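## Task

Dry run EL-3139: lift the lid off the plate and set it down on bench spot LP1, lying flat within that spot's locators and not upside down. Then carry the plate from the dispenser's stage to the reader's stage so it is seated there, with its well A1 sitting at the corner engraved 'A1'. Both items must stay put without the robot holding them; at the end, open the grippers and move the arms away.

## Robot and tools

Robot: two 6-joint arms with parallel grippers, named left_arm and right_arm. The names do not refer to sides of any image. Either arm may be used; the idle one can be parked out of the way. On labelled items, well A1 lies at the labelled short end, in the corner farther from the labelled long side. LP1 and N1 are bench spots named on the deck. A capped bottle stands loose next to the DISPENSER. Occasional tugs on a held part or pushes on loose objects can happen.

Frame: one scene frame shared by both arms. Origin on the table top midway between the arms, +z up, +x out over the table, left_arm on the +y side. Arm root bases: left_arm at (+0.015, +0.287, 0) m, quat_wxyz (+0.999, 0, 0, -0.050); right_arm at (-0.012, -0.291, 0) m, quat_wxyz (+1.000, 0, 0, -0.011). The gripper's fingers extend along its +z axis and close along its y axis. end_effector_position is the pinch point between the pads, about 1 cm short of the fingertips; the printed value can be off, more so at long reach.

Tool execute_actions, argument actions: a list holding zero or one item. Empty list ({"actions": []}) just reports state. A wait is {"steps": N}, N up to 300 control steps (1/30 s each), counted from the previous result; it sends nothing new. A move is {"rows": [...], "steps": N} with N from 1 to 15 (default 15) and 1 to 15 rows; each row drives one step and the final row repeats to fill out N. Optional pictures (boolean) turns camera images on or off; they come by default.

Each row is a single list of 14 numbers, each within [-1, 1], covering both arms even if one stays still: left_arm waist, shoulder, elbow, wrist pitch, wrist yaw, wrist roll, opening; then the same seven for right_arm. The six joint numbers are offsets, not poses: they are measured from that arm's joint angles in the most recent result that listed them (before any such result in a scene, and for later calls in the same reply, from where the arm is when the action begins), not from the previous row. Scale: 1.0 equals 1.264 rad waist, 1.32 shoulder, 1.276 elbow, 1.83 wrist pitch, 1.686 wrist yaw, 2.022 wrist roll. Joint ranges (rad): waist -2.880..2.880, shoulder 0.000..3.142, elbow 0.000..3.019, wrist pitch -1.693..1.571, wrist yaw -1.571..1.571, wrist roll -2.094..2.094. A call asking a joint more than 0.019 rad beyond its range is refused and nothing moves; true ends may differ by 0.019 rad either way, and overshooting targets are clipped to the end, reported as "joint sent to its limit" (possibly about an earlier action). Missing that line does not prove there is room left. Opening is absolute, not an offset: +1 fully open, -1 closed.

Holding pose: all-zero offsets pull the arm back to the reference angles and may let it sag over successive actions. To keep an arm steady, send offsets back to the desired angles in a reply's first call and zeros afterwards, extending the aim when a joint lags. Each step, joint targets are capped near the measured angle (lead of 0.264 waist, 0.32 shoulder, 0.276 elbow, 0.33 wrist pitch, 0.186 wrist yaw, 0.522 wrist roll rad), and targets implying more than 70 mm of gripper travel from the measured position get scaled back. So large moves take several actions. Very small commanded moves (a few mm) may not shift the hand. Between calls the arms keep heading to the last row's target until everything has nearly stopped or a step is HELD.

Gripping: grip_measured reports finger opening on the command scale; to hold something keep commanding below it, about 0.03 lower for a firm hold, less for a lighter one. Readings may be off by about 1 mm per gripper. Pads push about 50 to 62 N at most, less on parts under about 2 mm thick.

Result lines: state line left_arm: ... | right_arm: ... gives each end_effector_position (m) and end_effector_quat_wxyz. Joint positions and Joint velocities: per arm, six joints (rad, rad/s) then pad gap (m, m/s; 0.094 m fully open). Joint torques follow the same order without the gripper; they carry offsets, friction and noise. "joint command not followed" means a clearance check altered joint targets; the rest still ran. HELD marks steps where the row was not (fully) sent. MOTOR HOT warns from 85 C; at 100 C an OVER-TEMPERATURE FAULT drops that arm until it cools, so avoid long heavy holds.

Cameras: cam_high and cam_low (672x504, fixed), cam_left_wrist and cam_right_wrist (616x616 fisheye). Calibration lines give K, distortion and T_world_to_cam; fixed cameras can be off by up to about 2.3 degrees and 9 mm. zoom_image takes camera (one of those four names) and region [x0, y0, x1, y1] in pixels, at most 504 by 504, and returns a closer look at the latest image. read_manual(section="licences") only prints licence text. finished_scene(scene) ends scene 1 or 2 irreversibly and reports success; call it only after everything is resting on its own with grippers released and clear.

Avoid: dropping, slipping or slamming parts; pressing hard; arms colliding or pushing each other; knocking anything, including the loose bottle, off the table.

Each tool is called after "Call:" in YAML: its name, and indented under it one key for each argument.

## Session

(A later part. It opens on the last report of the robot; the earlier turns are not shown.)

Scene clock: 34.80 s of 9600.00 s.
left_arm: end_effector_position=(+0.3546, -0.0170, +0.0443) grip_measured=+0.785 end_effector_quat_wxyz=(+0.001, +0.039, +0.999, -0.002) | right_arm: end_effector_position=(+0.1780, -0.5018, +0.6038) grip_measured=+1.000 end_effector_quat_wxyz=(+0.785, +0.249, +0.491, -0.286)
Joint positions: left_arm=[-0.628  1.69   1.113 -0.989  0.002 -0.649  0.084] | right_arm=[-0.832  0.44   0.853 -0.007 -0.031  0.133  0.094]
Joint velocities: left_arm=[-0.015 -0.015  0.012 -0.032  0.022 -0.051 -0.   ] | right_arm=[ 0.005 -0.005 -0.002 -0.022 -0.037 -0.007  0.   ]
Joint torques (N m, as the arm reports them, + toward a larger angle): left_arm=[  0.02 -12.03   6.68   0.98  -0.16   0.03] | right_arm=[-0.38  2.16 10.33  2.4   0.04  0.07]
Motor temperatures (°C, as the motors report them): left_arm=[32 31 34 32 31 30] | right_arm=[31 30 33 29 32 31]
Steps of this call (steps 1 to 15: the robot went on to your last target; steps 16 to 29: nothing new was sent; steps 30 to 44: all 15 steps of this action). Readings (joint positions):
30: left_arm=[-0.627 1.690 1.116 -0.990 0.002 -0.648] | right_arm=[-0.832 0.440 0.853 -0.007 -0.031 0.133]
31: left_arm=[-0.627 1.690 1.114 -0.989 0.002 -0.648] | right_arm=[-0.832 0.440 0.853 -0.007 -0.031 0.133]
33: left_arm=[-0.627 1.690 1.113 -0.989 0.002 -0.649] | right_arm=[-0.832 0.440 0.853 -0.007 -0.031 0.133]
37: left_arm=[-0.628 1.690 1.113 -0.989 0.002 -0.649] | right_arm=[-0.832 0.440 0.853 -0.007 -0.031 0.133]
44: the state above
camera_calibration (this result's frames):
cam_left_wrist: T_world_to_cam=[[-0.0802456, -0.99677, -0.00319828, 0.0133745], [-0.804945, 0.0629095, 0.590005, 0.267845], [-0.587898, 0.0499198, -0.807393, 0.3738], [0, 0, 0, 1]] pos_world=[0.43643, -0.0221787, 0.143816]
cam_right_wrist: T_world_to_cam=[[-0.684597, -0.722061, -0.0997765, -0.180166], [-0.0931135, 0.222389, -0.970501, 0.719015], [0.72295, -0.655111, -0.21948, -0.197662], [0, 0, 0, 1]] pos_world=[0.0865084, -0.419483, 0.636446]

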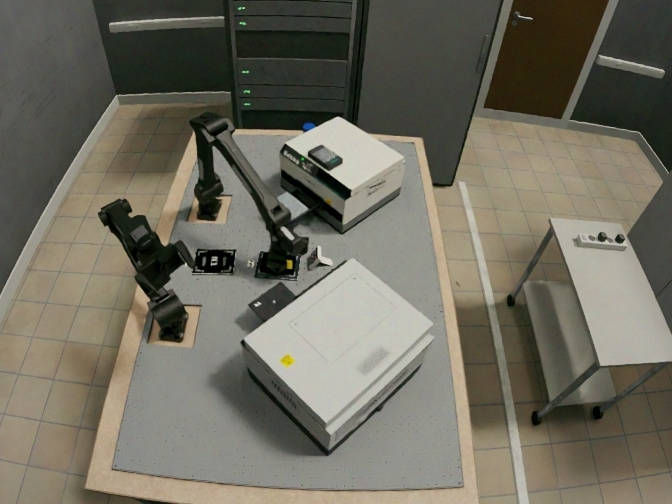

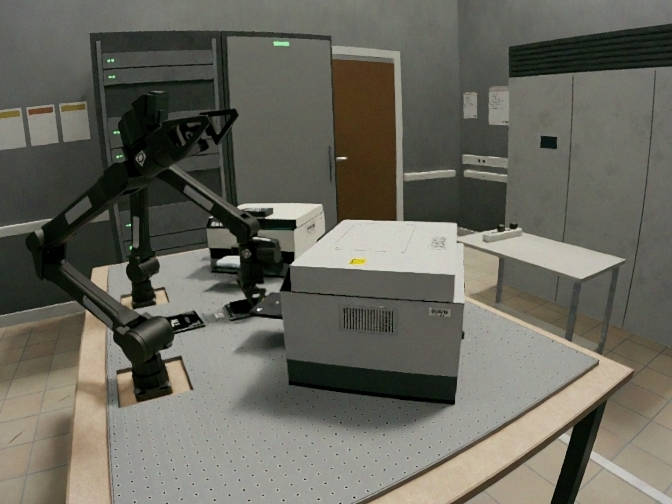

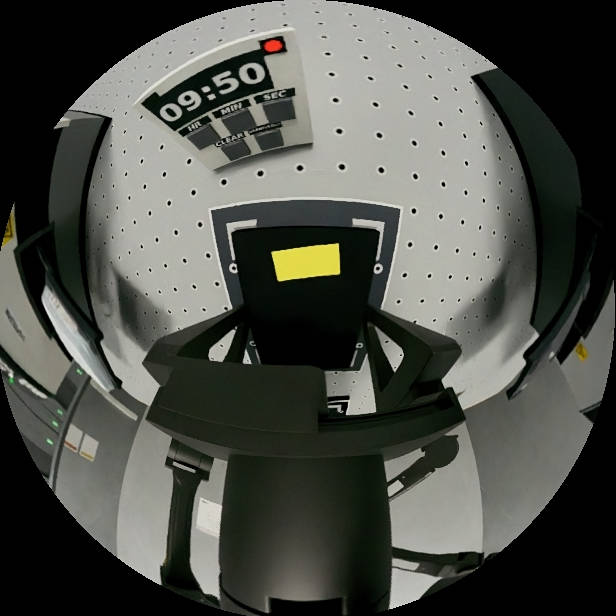

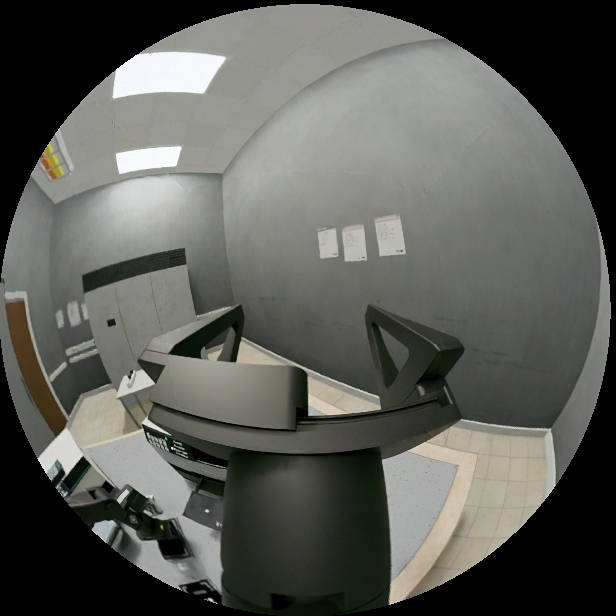

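Call:
execute_actions:
  actions:
    - {"rows":[[-0.019,0.026,-0.023,0.016,0,0,0.76,0,0,0,0,0,0,1]]}

Call:
zoom_image:
  camera: "cam_left_wrist"
  region: [180, 150, 430, 380]

Call:
zoom_image:
  camera: "cam_low"
  region: [215, 285, 275, 330]

Scene clock: 36.30 s of 9600.00 s.
left_arm: end_effector_position=(+0.3543, -0.0167, +0.0435) grip_measured=+0.785 end_effector_quat_wxyz=(+0.002, +0.039, +0.999, -0.002) | right_arm: end_effector_position=(+0.1780, -0.5018, +0.6038) grip_measured=+1.000 end_effector_quat_wxyz=(+0.785, +0.249, +0.491, -0.286)
Joint positions: left_arm=[-0.628  1.69   1.11  -0.986  0.002 -0.649  0.084] | right_arm=[-0.832  0.44   0.853 -0.007 -0.031  0.133  0.094]
Joint velocities: left_arm=[-0.005 -0.005 -0.002  0.002  0.007  0.081 -0.001] | right_arm=[ 0.005 -0.005  0.012  0.012  0.022 -0.022  0.   ]
Joint torques (N m, as the arm reports them, + toward a larger angle): left_arm=[  0.36 -10.17   5.79   1.3   -0.25   0.05] | right_arm=[-0.38  2.18 10.34  2.4   0.04  0.07]
Motor temperatures (°C, as the motors report them): left_arm=[32 31 34 32 31 30] | right_arm=[31 30 34 29 32 31]
Steps of this call (steps 1 to 15: the robot went on to your last target; steps 16 to 30: nothing new was sent; steps 31 to 45: all 15 steps of this action). Readings (joint positions):
31: left_arm=[-0.628 1.690 1.112 -0.988 0.002 -0.649] | right_arm=[-0.832 0.440 0.853 -0.007 -0.031 0.133]
32: left_arm=[-0.628 1.690 1.110 -0.986 0.002 -0.649] | right_arm=[-0.832 0.440 0.853 -0.007 -0.031 0.133]
34: left_arm=[-0.628 1.690 1.110 -0.986 0.002 -0.649] | right_arm=[-0.832 0.440 0.853 -0.007 -0.031 0.133]
38: left_arm=[-0.628 1.690 1.110 -0.986 0.002 -0.649] | right_arm=[-0.832 0.440 0.853 -0.007 -0.031 0.133]
45: the state above
camera_calibration (this result's frames):
cam_left_wrist: T_world_to_cam=[[-0.0802439, -0.996771, -0.00273811, 0.0135741], [-0.805281, 0.0632088, 0.589515, 0.268257], [-0.587438, 0.0495099, -0.807753, 0.372782], [0, 0, 0, 1]] pos_world=[0.436098, -0.0218823, 0.143012]
cam_right_wrist: T_world_to_cam=[[-0.684597, -0.722061, -0.0997765, -0.180166], [-0.0931135, 0.222389, -0.970501, 0.719015], [0.72295, -0.655111, -0.21948, -0.197662], [0, 0, 0, 1]] pos_world=[0.0865084, -0.419483, 0.636446]

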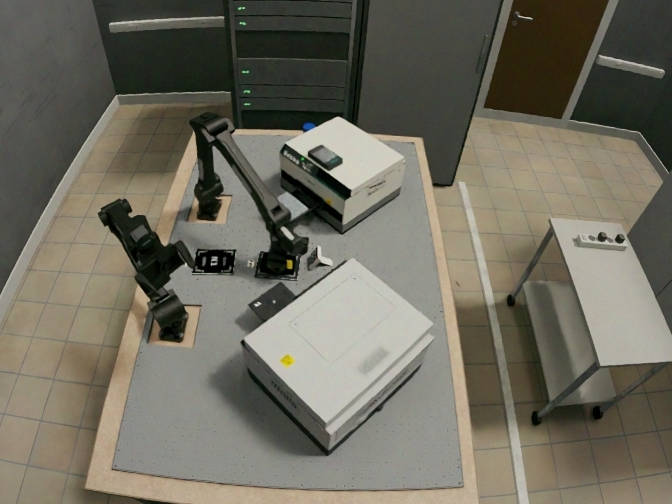

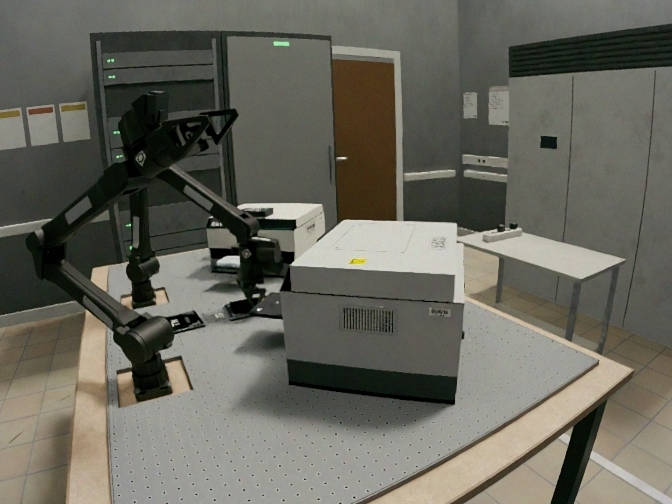

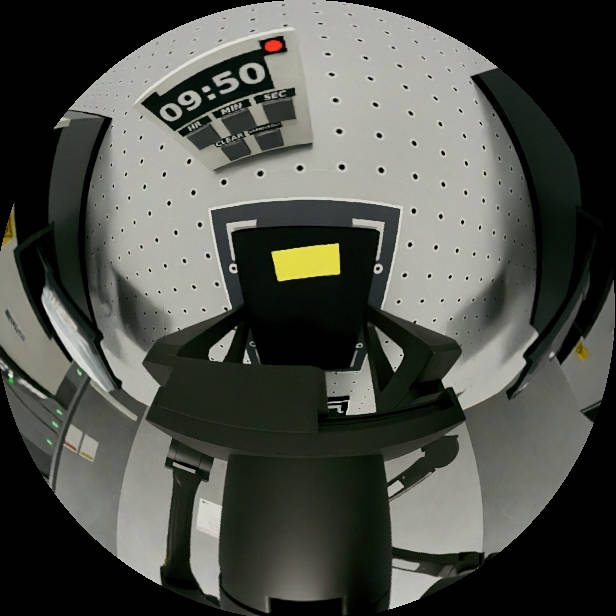

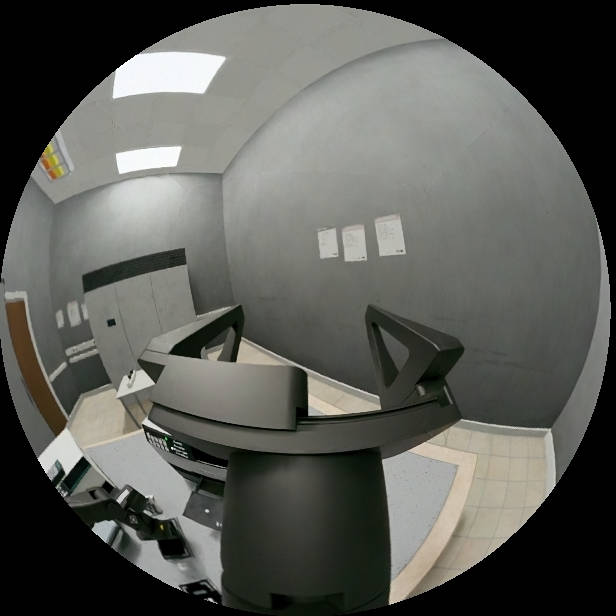

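Region (180, 150, 430, 380) of cam_left_wrist's 616x616 image, scaled by 2.016, with more detail than that image has; it fills the top 464 rows of this view, and the rest is white.

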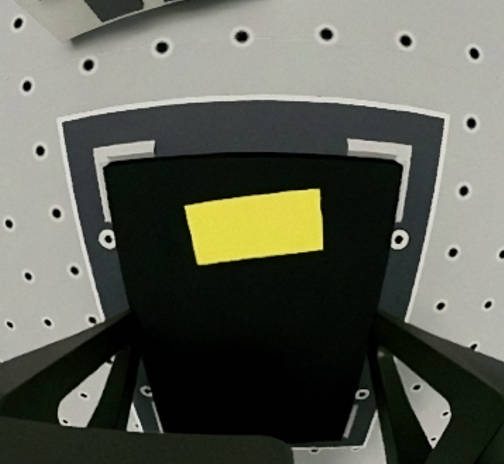

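Region (215, 285, 275, 330) of cam_low's 672x504 image, scaled by 8.400, with more detail than that image has; it fills the top 378 rows of this view, and the rest is white.

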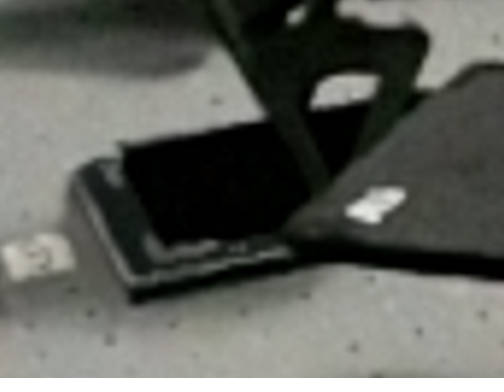

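In contact; probably seated. Release, lift and inspect.

Call:
execute_actions:
  actions:
    - {"rows":[[0,0,0,0,0,0,0.76,0,0,0,0,0,0,1],[0,0,0,0,0,0,0.76,0,0,0,0,0,0,1],[0,0,0,0,0,0,0.82,0,0,0,0,0,0,1],[0,0,0,0,0,0,1,0,0,0,0,0,0,1]]}
  pictures: false

Call:
execute_actions:
  actions:
    - {"rows":[[0,-0.02,0.04,-0.02,0,0,1,0,0,0,0,0,0,1],[0,-0.03,0.06,-0.04,0,0,1,0,0,0,0,0,0,1],[0,-0.04,0.08,-0.06,0,0,1,0,0,0,0,0,0,1],[0,-0.05,0.1,-0.08,0,0,1,0,0,0,0,0,0,1],[0,-0.06,0.12,-0.1,0,0,1,0,0,0,0,0,0,1],[0,-0.08,0.15,-0.13,0,0,1,0,0,0,0,0,0,1],[0,-0.1,0.18,-0.16,0,0,1,0,0,0,0,0,0,1],[0,-0.12,0.2,-0.19,0,0,1,0,0,0,0,0,0,1]]}
  pictures: false

Call:
execute_actions:
  actions:
    - {"steps":12}

Call:
zoom_image:
  camera: "cam_left_wrist"
  region: [200, 150, 420, 370]

Call:
zoom_image:
  camera: "cam_low"
  region: [215, 285, 275, 330]

Scene clock: 38.70 s of 9600.00 s.
left_arm: end_effector_position=(+0.3542, -0.0166, +0.0442) grip_measured=+1.000 end_effector_quat_wxyz=(+0.002, +0.039, +0.999, -0.003) | right_arm: end_effector_position=(+0.1780, -0.5018, +0.6038) grip_measured=+1.000 end_effector_quat_wxyz=(+0.785, +0.249, +0.491, -0.286)
Joint positions: left_arm=[-0.628  1.688  1.11  -0.986  0.002 -0.649  0.094] | right_arm=[-0.832  0.44   0.853 -0.007 -0.031  0.133  0.094]
Joint velocities: left_arm=[ 0.005 -0.015 -0.007  0.002  0.007 -0.007  0.   ] | right_arm=[-0.005  0.005 -0.002 -0.002 -0.007  0.007  0.   ]
Joint torques (N m, as the arm reports them, + toward a larger angle): left_arm=[  1.7  -13.92   8.06   0.31  -0.24   0.01] | right_arm=[-0.37  2.15 10.33  2.41  0.04  0.07]
Motor temperatures (°C, as the motors report them): left_arm=[32 31 34 32 31 30] | right_arm=[31 30 34 29 32 31]
Steps of this call (steps 1 to 15: the robot went on to your last target; steps 16 to 57: nothing new was sent; steps 58 to 72: all 15 steps of this action). Readings (joint positions):
58: left_arm=[-0.628 1.688 1.110 -0.986 0.002 -0.649] | right_arm=[-0.832 0.440 0.853 -0.007 -0.031 0.133]
59: left_arm=[-0.628 1.688 1.110 -0.986 0.002 -0.649] | right_arm=[-0.832 0.440 0.853 -0.007 -0.031 0.133]
61: left_arm=[-0.628 1.688 1.110 -0.986 0.002 -0.649] | right_arm=[-0.832 0.440 0.853 -0.007 -0.031 0.133]
65: left_arm=[-0.628 1.688 1.110 -0.986 0.002 -0.649] | right_arm=[-0.832 0.440 0.853 -0.007 -0.031 0.133]
72: the state above

Scene clock: 39.20 s of 9600.00 s.
left_arm: end_effector_position=(+0.3561, -0.0183, +0.1694) grip_measured=+1.000 end_effector_quat_wxyz=(+0.005, +0.039, +0.999, -0.005) | right_arm: end_effector_position=(+0.1780, -0.5018, +0.6038) grip_measured=+1.000 end_effector_quat_wxyz=(+0.785, +0.249, +0.491, -0.286)
Joint positions: left_arm=[-0.628  1.557  1.306 -1.307  0.002 -0.649  0.094] | right_arm=[-0.832  0.44   0.853 -0.007 -0.031  0.133  0.094]
Joint velocities: left_arm=[-0.005 -0.396  0.379 -0.188 -0.051  0.007  0.   ] | right_arm=[-0.024  0.005 -0.002 -0.022 -0.051 -0.007  0.   ]
Joint torques (N m, as the arm reports them, + toward a larger angle): left_arm=[  1.51 -13.08  12.29  -0.38  -0.23   0.02] | right_arm=[-0.41  2.16 10.33  2.39  0.04  0.07]
Motor temperatures (°C, as the motors report them): left_arm=[32 31 34 32 31 30] | right_arm=[31 30 34 29 32 31]
Steps of this call (steps 1 to 15: all 15 steps of this action). Readings (joint positions):
1: left_arm=[-0.628 1.688 1.110 -0.989 0.002 -0.649] | right_arm=[-0.832 0.440 0.853 -0.007 -0.031 0.133]
2: left_arm=[-0.628 1.688 1.114 -1.002 0.002 -0.649] | right_arm=[-0.832 0.440 0.853 -0.007 -0.031 0.133]
4: left_arm=[-0.628 1.685 1.132 -1.055 0.002 -0.649] | right_arm=[-0.832 0.440 0.853 -0.007 -0.031 0.133]
8: left_arm=[-0.628 1.658 1.196 -1.169 0.002 -0.649] | right_arm=[-0.832 0.440 0.853 -0.007 -0.031 0.133]
15: the state above

Scene clock: 39.60 s of 9600.00 s.
left_arm: end_effector_position=(+0.3587, -0.0206, +0.1948) grip_measured=+1.000 end_effector_quat_wxyz=(+0.024, +0.039, +0.999, -0.021) | right_arm: end_effector_position=(+0.1780, -0.5018, +0.6038) grip_measured=+1.000 end_effector_quat_wxyz=(+0.785, +0.249, +0.491, -0.286)
Joint positions: left_arm=[-0.628  1.521  1.331 -1.319  0.002 -0.649  0.094] | right_arm=[-0.832  0.44   0.853 -0.007 -0.031  0.133  0.094]
Joint velocities: left_arm=[-0.015 -0.005 -0.002  0.017 -0.037 -0.051  0.   ] | right_arm=[-0.015 -0.005 -0.002 -0.002  0.007 -0.007  0.   ]
Joint torques (N m, as the arm reports them, + toward a larger angle): left_arm=[  1.85 -11.97  12.33  -0.46  -0.17   0.05] | right_arm=[-0.37  2.18 10.33  2.41  0.04  0.07]
Motor temperatures (°C, as the motors report them): left_arm=[32 31 34 32 31 30] | right_arm=[31 30 34 29 32 31]
Steps of this call (steps 1 to 12: the robot went on to your last target). Readings (joint positions):
1: left_arm=[-0.628 1.544 1.316 -1.311 0.002 -0.649] | right_arm=[-0.832 0.440 0.853 -0.007 -0.031 0.133]
2: left_arm=[-0.628 1.533 1.324 -1.313 0.002 -0.649] | right_arm=[-0.832 0.440 0.853 -0.007 -0.031 0.133]
4: left_arm=[-0.628 1.521 1.331 -1.315 0.002 -0.649] | right_arm=[-0.832 0.440 0.853 -0.007 -0.031 0.133]
8: left_arm=[-0.628 1.521 1.331 -1.319 0.002 -0.649] | right_arm=[-0.832 0.440 0.853 -0.007 -0.031 0.133]
12: the state above
camera_calibration (this result's frames):
cam_left_wrist: T_world_to_cam=[[-0.080855, -0.996227, 0.0315303, 0.00402226], [-0.829511, 0.0847953, 0.552016, 0.199233], [-0.552607, 0.0184786, -0.833237, 0.489616], [0, 0, 0, 1]] pos_world=[0.436156, -0.0219343, 0.29786]
cam_right_wrist: T_world_to_cam=[[-0.684597, -0.722061, -0.0997765, -0.180166], [-0.0931135, 0.222389, -0.970501, 0.719015], [0.72295, -0.655111, -0.21948, -0.197662], [0, 0, 0, 1]] pos_world=[0.0865084, -0.419483, 0.636446]

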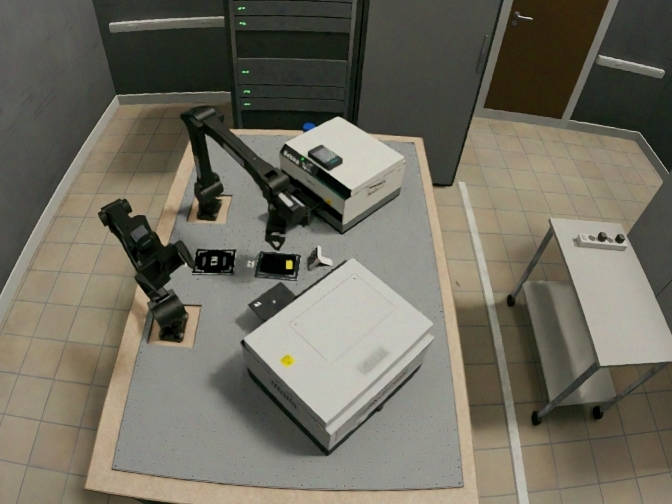

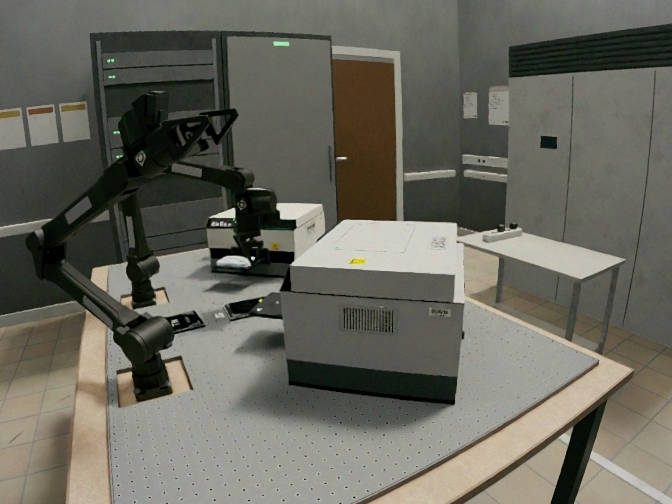

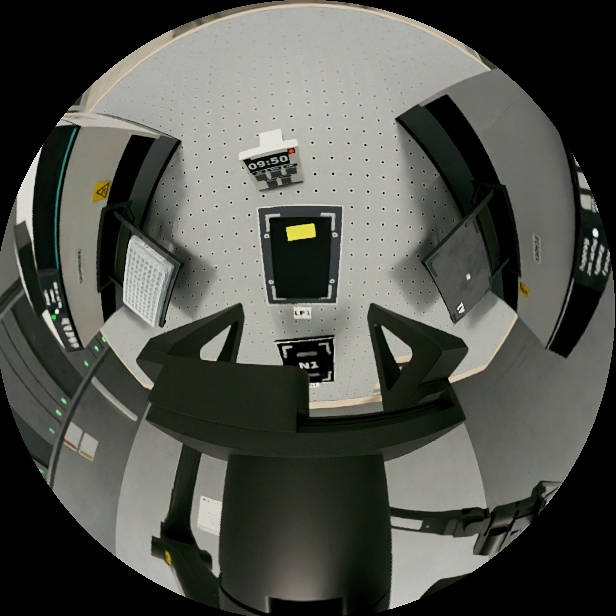

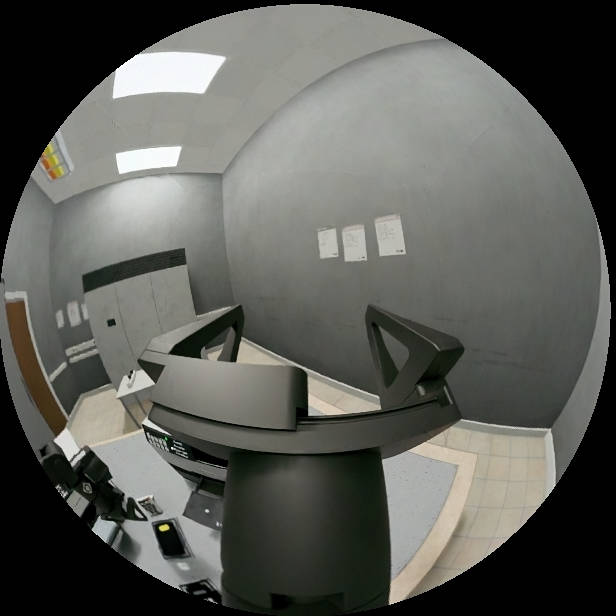

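Region (200, 150, 420, 370) of cam_left_wrist's 616x616 image, scaled by 2.291, with more detail than that image has.

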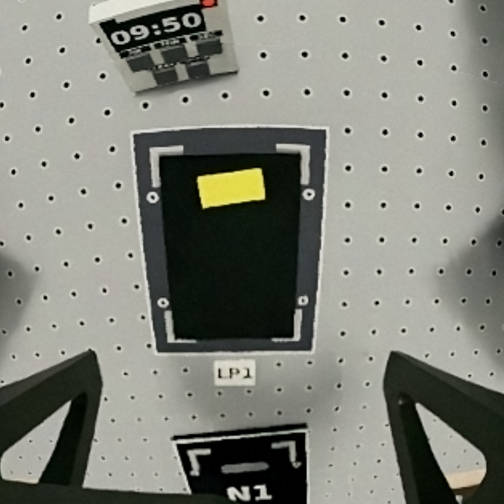

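Region (215, 285, 275, 330) of cam_low's 672x504 image, scaled by 8.400, with more detail than that image has; it fills the top 378 rows of this view, and the rest is white.

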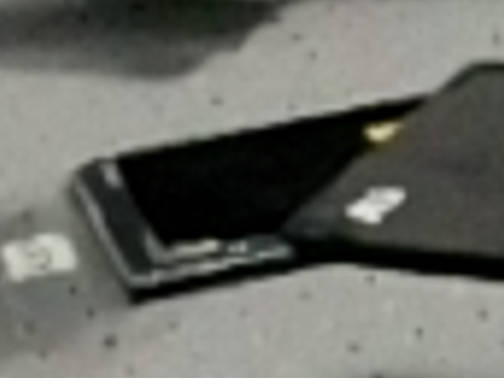

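Call:
execute_actions:
  actions:
    - {"rows":[[0.1,-0.14,-0.14,-0.045,0,0.635,1,0,0,0,0,0,0,1]]}
  pictures: false

Call:
execute_actions:
  actions:
    - {"rows":[[0.1,0,0.03,0,0,0.2,1,0,0,0,0,0,0,1],[0.2,0,0.03,0,0,0.2,1,0,0,0,0,0,0,1],[0.27,0,0.03,0,0,0.2,1,0,0,0,0,0,0,1]]}
  pictures: false

Call:
execute_actions:
  actions:
    - {"steps":10}
  pictures: false

Scene clock: 41.83 s of 9600.00 s.
left_arm: end_effector_position=(+0.3218, +0.0803, +0.1966) grip_measured=+1.000 end_effector_quat_wxyz=(-0.006, +0.517, +0.856, +0.000) | right_arm: end_effector_position=(+0.1780, -0.5018, +0.6038) grip_measured=+1.000 end_effector_quat_wxyz=(+0.785, +0.249, +0.491, -0.286)
Joint positions: left_arm=[-0.49   1.331  1.141 -1.393  0.     0.496  0.094] | right_arm=[-0.832  0.44   0.853 -0.007 -0.031  0.133  0.094]
Joint velocities: left_arm=[-0.005 -0.015 -0.012 -0.027  0.022  0.813  0.   ] | right_arm=[-0.015 -0.005 -0.012 -0.002  0.007 -0.051  0.   ]
Joint torques (N m, as the arm reports them, + toward a larger angle): left_arm=[ 0.41 -9.33 10.25  0.18 -0.04  0.1 ] | right_arm=[-0.4   2.15 10.33  2.4   0.04  0.07]
Motor temperatures (°C, as the motors report them): left_arm=[32 31 34 32 31 30] | right_arm=[31 30 34 29 32 31]
Steps of this call (steps 1 to 30: the robot went on to your last target; steps 31 to 52: nothing new was sent; steps 53 to 67: all 15 steps of this action). Readings (joint positions):
53: left_arm=[-0.623 1.513 1.318 -1.320 0.002 -0.599] | right_arm=[-0.832 0.440 0.853 -0.007 -0.031 0.133]
54: left_arm=[-0.614 1.493 1.286 -1.324 0.004 -0.526] | right_arm=[-0.832 0.440 0.853 -0.007 -0.031 0.133]
56: left_arm=[-0.575 1.434 1.204 -1.354 0.004 -0.353] | right_arm=[-0.832 0.440 0.853 -0.007 -0.031 0.133]
60: left_arm=[-0.495 1.348 1.141 -1.393 0.000 0.033] | right_arm=[-0.832 0.440 0.853 -0.007 -0.031 0.133]
67: the state above

Scene clock: 42.33 s of 9600.00 s.
left_arm: end_effector_position=(+0.3749, +0.2021, +0.1966) grip_measured=+1.000 end_effector_quat_wxyz=(-0.006, +0.523, +0.852, -0.001) | right_arm: end_effector_position=(+0.1780, -0.5018, +0.6038) grip_measured=+1.000 end_effector_quat_wxyz=(+0.785, +0.249, +0.491, -0.286)
Joint positions: left_arm=[-0.13   1.331  1.141 -1.393 -0.002  0.87   0.094] | right_arm=[-0.832  0.44   0.853 -0.007 -0.031  0.133  0.094]
Joint velocities: left_arm=[-0.161  0.015 -0.002  0.022 -0.007  0.081  0.   ] | right_arm=[-0.015 -0.015  0.007 -0.012 -0.022 -0.007  0.   ]
Joint torques (N m, as the arm reports them, + toward a larger angle): left_arm=[  1.59 -10.21  12.64   0.2   -0.02   0.11] | right_arm=[-0.37  2.17 10.33  2.4   0.04  0.07]
Motor temperatures (°C, as the motors report them): left_arm=[32 31 34 32 31 30] | right_arm=[31 30 34 29 32 31]
Steps of this call (steps 1 to 15: all 15 steps of this action). Readings (joint positions):
1: left_arm=[-0.483 1.331 1.141 -1.393 0.003 0.559] | right_arm=[-0.832 0.440 0.853 -0.007 -0.031 0.133]
2: left_arm=[-0.463 1.331 1.141 -1.393 0.006 0.615] | right_arm=[-0.832 0.440 0.853 -0.007 -0.031 0.133]
4: left_arm=[-0.379 1.331 1.141 -1.393 0.007 0.687] | right_arm=[-0.832 0.440 0.853 -0.007 -0.031 0.133]
8: left_arm=[-0.165 1.331 1.141 -1.393 -0.001 0.800] | right_arm=[-0.832 0.440 0.853 -0.007 -0.031 0.133]
15: the state above

Scene clock: 42.67 s of 9600.00 s.
left_arm: end_effector_position=(+0.3741, +0.1986, +0.1966) grip_measured=+1.000 end_effector_quat_wxyz=(-0.006, +0.534, +0.845, -0.001) | right_arm: end_effector_position=(+0.1780, -0.5018, +0.6038) grip_measured=+1.000 end_effector_quat_wxyz=(+0.785, +0.249, +0.491, -0.286)
Joint positions: left_arm=[-0.14   1.331  1.141 -1.393 -0.001  0.888  0.094] | right_arm=[-0.832  0.44   0.853 -0.007 -0.031  0.133  0.094]
Joint velocities: left_arm=[-0.015 -0.015  0.002 -0.017 -0.081  0.022  0.   ] | right_arm=[ 0.005 -0.005  0.022 -0.012 -0.11   0.051  0.   ]
Joint torques (N m, as the arm reports them, + toward a larger angle): left_arm=[ 0.49 -9.8  12.44  0.09 -0.02  0.17] | right_arm=[-0.4   2.16 10.33  2.41  0.04  0.07]
Motor temperatures (°C, as the motors report them): left_arm=[32 31 34 32 31 30] | right_arm=[31 30 34 29 32 31]
Steps of this call (steps 1 to 10: the robot went on to your last target). Readings (joint positions):
1: left_arm=[-0.135 1.331 1.141 -1.393 -0.001 0.874] | right_arm=[-0.832 0.440 0.853 -0.007 -0.031 0.133]
2: left_arm=[-0.138 1.331 1.141 -1.393 -0.001 0.877] | right_arm=[-0.832 0.440 0.853 -0.007 -0.031 0.133]
4: left_arm=[-0.140 1.331 1.141 -1.393 -0.001 0.882] | right_arm=[-0.832 0.440 0.853 -0.007 -0.031 0.133]
8: left_arm=[-0.140 1.331 1.141 -1.393 -0.001 0.887] | right_arm=[-0.832 0.440 0.853 -0.007 -0.031 0.133]
10: the state above

Go to [-.08,1.365,1.03,-1.235,0,.62] (z≈.143).

Call:
execute_actions:
  actions:
    - {"rows":[[0.02,0.005,0,0.01,0,-0.138,1,0,0,0,0,0,0,1],[0.035,0.01,-0.01,0.02,0,-0.138,1,0,0,0,0,0,0,1],[0.045,0.015,-0.02,0.03,0,-0.138,1,0,0,0,0,0,0,1],[0.052,0.02,-0.03,0.04,0,-0.138,1,0,0,0,0,0,0,1],[0.052,0.025,-0.045,0.055,0,-0.138,1,0,0,0,0,0,0,1],[0.052,0.03,-0.06,0.07,0,-0.138,1,0,0,0,0,0,0,1],[0.052,0.03,-0.075,0.085,0,-0.138,1,0,0,0,0,0,0,1],[0.052,0.03,-0.084,0.094,0,-0.138,1,0,0,0,0,0,0,1]]}
  pictures: false

Call:
execute_actions:
  actions:
    - {"steps":12}

Call:
zoom_image:
  camera: "cam_left_wrist"
  region: [180, 150, 430, 380]

Scene clock: 44.03 s of 9600.00 s.
left_arm: end_effector_position=(+0.3794, +0.2208, +0.1429) grip_measured=+1.000 end_effector_quat_wxyz=(-0.003, +0.393, +0.920, -0.000) | right_arm: end_effector_position=(+0.1780, -0.5018, +0.6038) grip_measured=+1.000 end_effector_quat_wxyz=(+0.785, +0.249, +0.491, -0.286)
Joint positions: left_arm=[-0.078  1.367  1.03  -1.24  -0.001  0.629  0.094] | right_arm=[-0.832  0.44   0.853 -0.007 -0.031  0.133  0.094]
Joint velocities: left_arm=[-0.015 -0.015 -0.002  0.027  0.022 -0.095  0.   ] | right_arm=[ 0.005 -0.024  0.002  0.002 -0.095 -0.022  0.   ]
Joint torques (N m, as the arm reports them, + toward a larger angle): left_arm=[ 2.18 -9.61  9.36  0.65 -0.09 -0.11] | right_arm=[-0.38  2.15 10.33  2.4   0.04  0.07]
Motor temperatures (°C, as the motors report them): left_arm=[32 31 34 32 31 30] | right_arm=[31 30 34 29 32 31]
Steps of this call (steps 1 to 26: the robot went on to your last target; steps 27 to 41: all 15 steps of this action). Readings (joint positions):
27: left_arm=[-0.139 1.331 1.141 -1.393 -0.001 0.853] | right_arm=[-0.832 0.440 0.853 -0.007 -0.031 0.133]
28: left_arm=[-0.137 1.331 1.140 -1.390 -0.001 0.806] | right_arm=[-0.832 0.440 0.853 -0.007 -0.031 0.133]
30: left_arm=[-0.122 1.331 1.131 -1.366 -0.001 0.739] | right_arm=[-0.832 0.440 0.853 -0.007 -0.031 0.133]
34: left_arm=[-0.082 1.338 1.074 -1.279 -0.001 0.667] | right_arm=[-0.832 0.440 0.853 -0.007 -0.031 0.133]
41: the state above

Scene clock: 44.43 s of 9600.00 s.
left_arm: end_effector_position=(+0.3800, +0.2207, +0.1429) grip_measured=+1.000 end_effector_quat_wxyz=(-0.002, +0.388, +0.922, +0.000) | right_arm: end_effector_position=(+0.1780, -0.5018, +0.6038) grip_measured=+1.000 end_effector_quat_wxyz=(+0.785, +0.249, +0.491, -0.286)
Joint positions: left_arm=[-0.078  1.367  1.03  -1.238 -0.001  0.62   0.094] | right_arm=[-0.832  0.44   0.853 -0.007 -0.031  0.133  0.094]
Joint velocities: left_arm=[ 0.005 -0.005 -0.017 -0.007 -0.022 -0.051  0.   ] | right_arm=[-0.005 -0.005 -0.012 -0.007 -0.037  0.022  0.   ]
Joint torques (N m, as the arm reports them, + toward a larger angle): left_arm=[ 2.04 -8.89  9.44  0.92 -0.08 -0.12] | right_arm=[-0.42  2.15 10.33  2.4   0.04  0.07]
Motor temperatures (°C, as the motors report them): left_arm=[32 31 34 32 31 30] | right_arm=[31 30 34 29 32 31]
Steps of this call (steps 1 to 12: the robot went on to your last target). Readings (joint positions):
1: left_arm=[-0.078 1.367 1.030 -1.239 -0.001 0.627] | right_arm=[-0.832 0.440 0.853 -0.007 -0.031 0.133]
2: left_arm=[-0.078 1.367 1.030 -1.238 -0.001 0.625] | right_arm=[-0.832 0.440 0.853 -0.007 -0.031 0.133]
4: left_arm=[-0.078 1.367 1.030 -1.238 -0.001 0.623] | right_arm=[-0.832 0.440 0.853 -0.007 -0.031 0.133]
8: left_arm=[-0.078 1.367 1.030 -1.238 -0.001 0.620] | right_arm=[-0.832 0.440 0.853 -0.007 -0.031 0.133]
12: the state above
camera_calibration (this result's frames):
cam_left_wrist: T_world_to_cam=[[-0.716697, -0.697358, -0.00607785, 0.428815], [-0.562753, 0.573168, 0.59564, 0.00970459], [-0.41189, 0.430314, -0.803229, 0.305051], [0, 0, 0, 1]] pos_world=[0.43844, 0.162207, 0.241852]
cam_right_wrist: T_world_to_cam=[[-0.684597, -0.722061, -0.0997765, -0.180166], [-0.0931135, 0.222389, -0.970501, 0.719015], [0.72295, -0.655111, -0.21948, -0.197662], [0, 0, 0, 1]] pos_world=[0.0865084, -0.419483, 0.636446]

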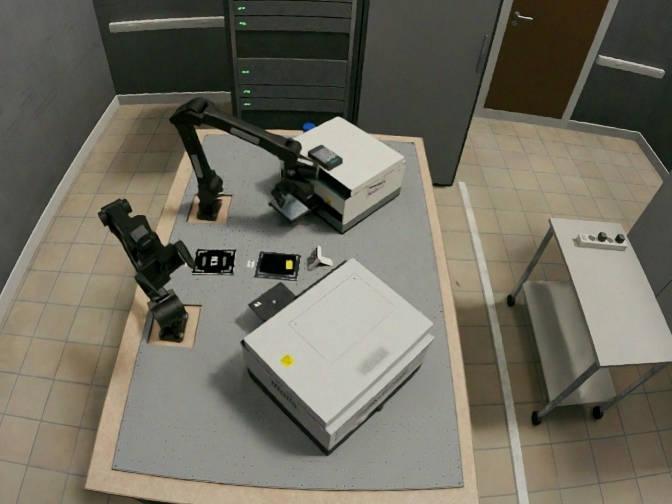

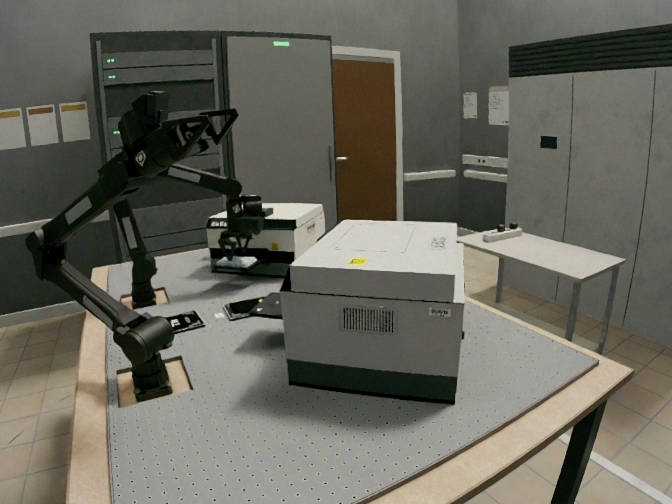

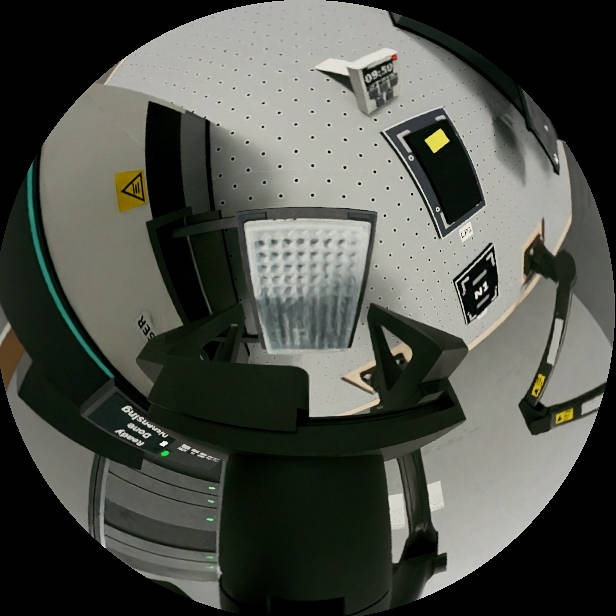

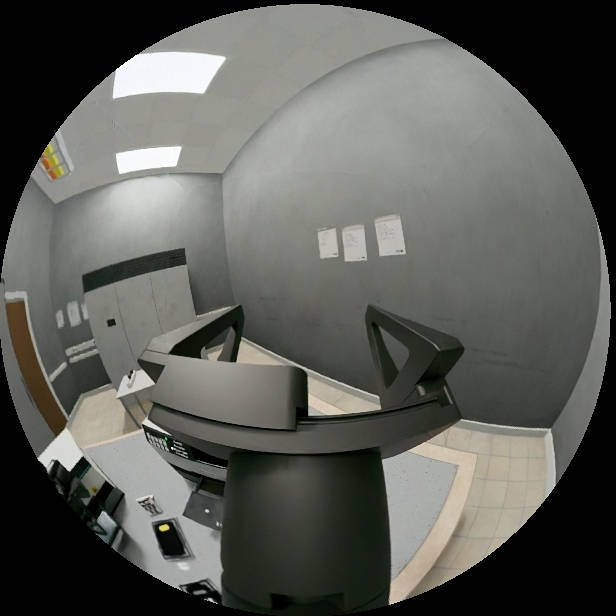

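Region (180, 150, 430, 380) of cam_left_wrist's 616x616 image, scaled by 2.016, with more detail than that image has; it fills the top 464 rows of this view, and the rest is white.

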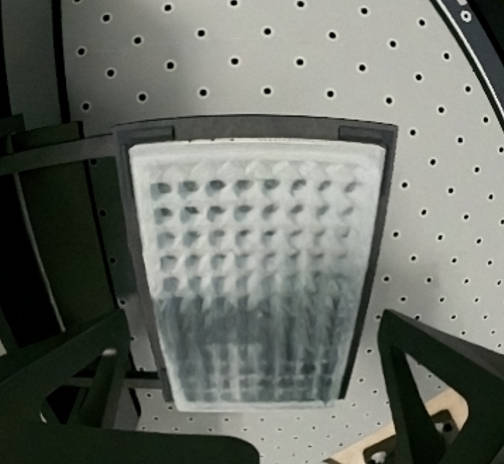

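Call:
execute_actions:
  actions:
    - {"rows":[[0,0.02,-0.03,0.04,0,0,1,0,0,0,0,0,0,1]]}
  pictures: false

Call:
execute_actions:
  actions:
    - {"rows":[[0,0,0.01,0,0,0,0.9,0,0,0,0,0,0,1],[0,0,0.01,0,0,0,0.85,0,0,0,0,0,0,1],[0,0,0.01,0,0,0,0.82,0,0,0,0,0,0,1],[0,0,0.01,0,0,0,0.79,0,0,0,0,0,0,1],[0,0,0.01,0,0,0,0.76,0,0,0,0,0,0,1],[0,0,0.01,0,0,0,0.74,0,0,0,0,0,0,1],[0,0,0.01,0,0,0,0.72,0,0,0,0,0,0,1]]}

Call:
zoom_image:
  camera: "cam_low"
  region: [205, 235, 275, 285]

Scene clock: 46.47 s of 9600.00 s.
left_arm: end_effector_position=(+0.3798, +0.2207, +0.1246) grip_measured=+1.000 end_effector_quat_wxyz=(+0.001, +0.388, +0.922, +0.001) | right_arm: end_effector_position=(+0.1780, -0.5018, +0.6038) grip_measured=+1.000 end_effector_quat_wxyz=(+0.785, +0.249, +0.491, -0.286)
Joint positions: left_arm=[-0.078  1.381  0.992 -1.181 -0.001  0.619  0.094] | right_arm=[-0.832  0.44   0.853 -0.007 -0.031  0.133  0.094]
Joint velocities: left_arm=[-0.015  0.005  0.022  0.017 -0.007  0.037  0.   ] | right_arm=[ 0.005 -0.005  0.012 -0.007 -0.051  0.037  0.   ]
Joint torques (N m, as the arm reports them, + toward a larger angle): left_arm=[ 2.   -8.72  8.75  0.83 -0.05  0.06] | right_arm=[-0.41  2.15 10.33  2.41  0.04  0.07]
Motor temperatures (°C, as the motors report them): left_arm=[32 31 34 32 31 30] | right_arm=[31 30 34 29 32 31]
Steps of this call (steps 1 to 15: the robot went on to your last target; steps 16 to 46: nothing new was sent; steps 47 to 61: all 15 steps of this action). Readings (joint positions):
47: left_arm=[-0.078 1.367 1.025 -1.228 -0.001 0.619] | right_arm=[-0.832 0.440 0.853 -0.007 -0.031 0.133]
48: left_arm=[-0.078 1.367 1.019 -1.209 -0.001 0.619] | right_arm=[-0.832 0.440 0.853 -0.007 -0.031 0.133]
50: left_arm=[-0.078 1.372 1.004 -1.189 -0.001 0.619] | right_arm=[-0.832 0.440 0.853 -0.007 -0.031 0.133]
54: left_arm=[-0.078 1.381 0.993 -1.183 -0.001 0.619] | right_arm=[-0.832 0.440 0.853 -0.007 -0.031 0.133]
61: the state above

Scene clock: 46.97 s of 9600.00 s.
left_arm: end_effector_position=(+0.3797, +0.2205, +0.1246) grip_measured=+0.732 end_effector_quat_wxyz=(+0.001, +0.388, +0.922, -0.000) | right_arm: end_effector_position=(+0.1780, -0.5018, +0.6038) grip_measured=+1.000 end_effector_quat_wxyz=(+0.785, +0.249, +0.491, -0.286)
Joint positions: left_arm=[-0.078  1.381  0.992 -1.181  0.     0.619  0.081] | right_arm=[-0.832  0.44   0.853 -0.007 -0.031  0.133  0.094]
Joint velocities: left_arm=[-0.005 -0.005 -0.012  0.012  0.037 -0.007  0.001] | right_arm=[-0.005 -0.015 -0.022  0.007  0.051 -0.007  0.   ]
Joint torques (N m, as the arm reports them, + toward a larger angle): left_arm=[  1.91 -10.05   9.82   0.26  -0.13  -0.01] | right_arm=[-0.38  2.15 10.33  2.4   0.04  0.07]
Motor temperatures (°C, as the motors report them): left_arm=[32 31 34 32 31 30] | right_arm=[31 30 34 29 32 31]
Steps of this call (steps 1 to 15: all 15 steps of this action). Readings (joint positions):
1: left_arm=[-0.078 1.381 0.992 -1.181 -0.001 0.619] | right_arm=[-0.832 0.440 0.853 -0.007 -0.031 0.133]
2: left_arm=[-0.078 1.381 0.992 -1.181 -0.001 0.619] | right_arm=[-0.832 0.440 0.853 -0.007 -0.031 0.133]
4: left_arm=[-0.078 1.381 0.992 -1.181 -0.000 0.619] | right_arm=[-0.832 0.440 0.853 -0.007 -0.031 0.133]
8: left_arm=[-0.078 1.381 0.992 -1.181 0.000 0.619] | right_arm=[-0.832 0.440 0.853 -0.007 -0.031 0.133]
15: the state above
camera_calibration (this result's frames):
cam_left_wrist: T_world_to_cam=[[-0.716128, -0.697923, -0.0079432, 0.428492], [-0.566152, 0.574189, 0.591421, 0.0221525], [-0.408206, 0.428031, -0.806323, 0.289829], [0, 0, 0, 1]] pos_world=[0.437707, 0.162279, 0.223998]
cam_right_wrist: T_world_to_cam=[[-0.684597, -0.722061, -0.0997765, -0.180166], [-0.0931135, 0.222389, -0.970501, 0.719015], [0.72295, -0.655111, -0.21948, -0.197662], [0, 0, 0, 1]] pos_world=[0.0865084, -0.419483, 0.636446]

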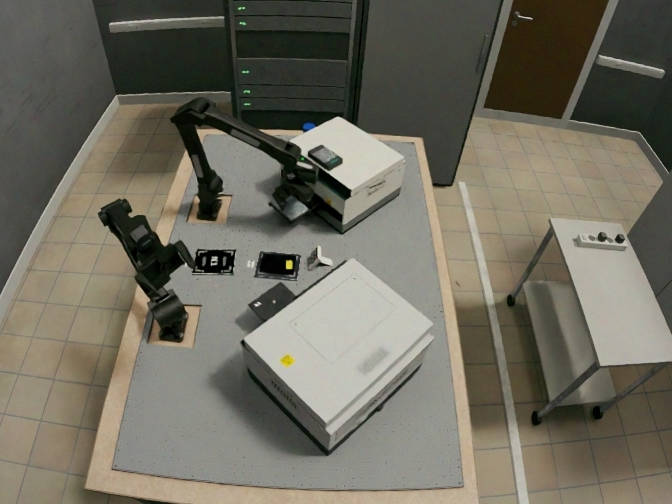

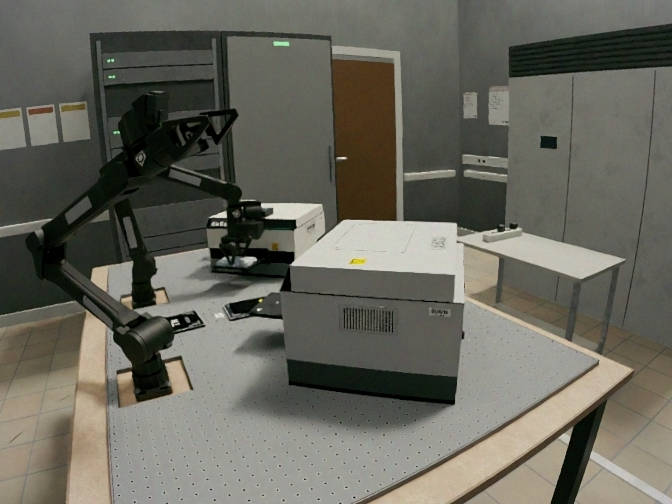

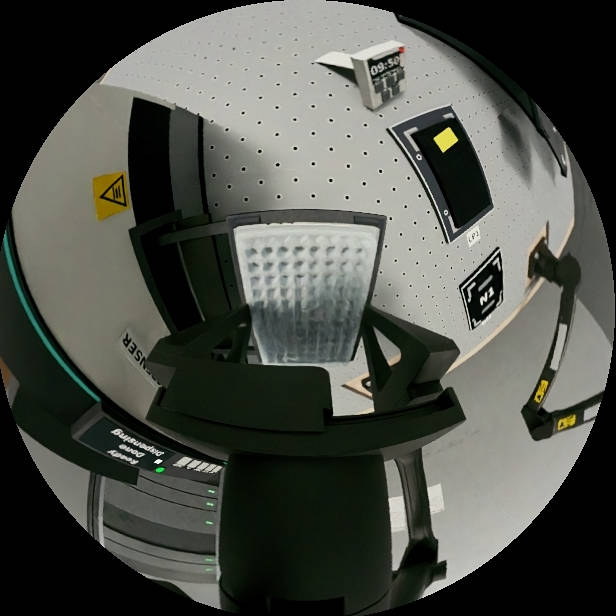

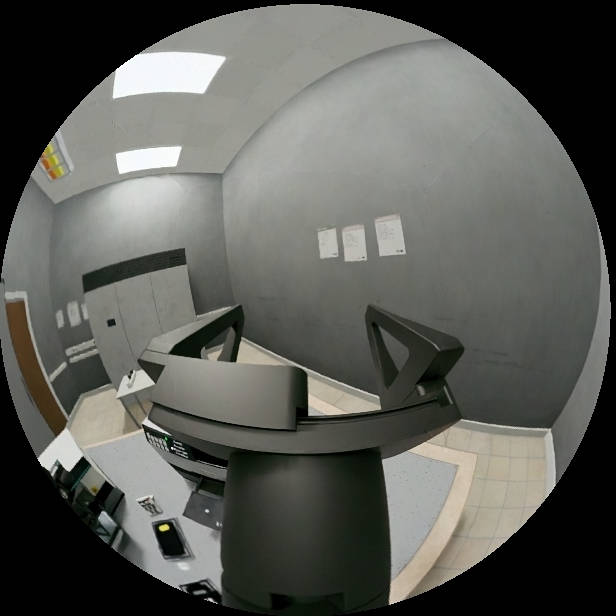

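Region (205, 235, 275, 285) of cam_low's 672x504 image, scaled by 7.200, with more detail than that image has; it fills the top 360 rows of this view, and the rest is white.

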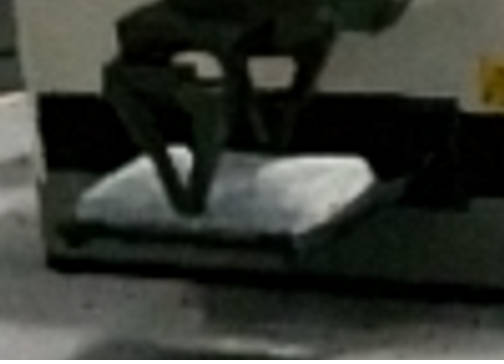

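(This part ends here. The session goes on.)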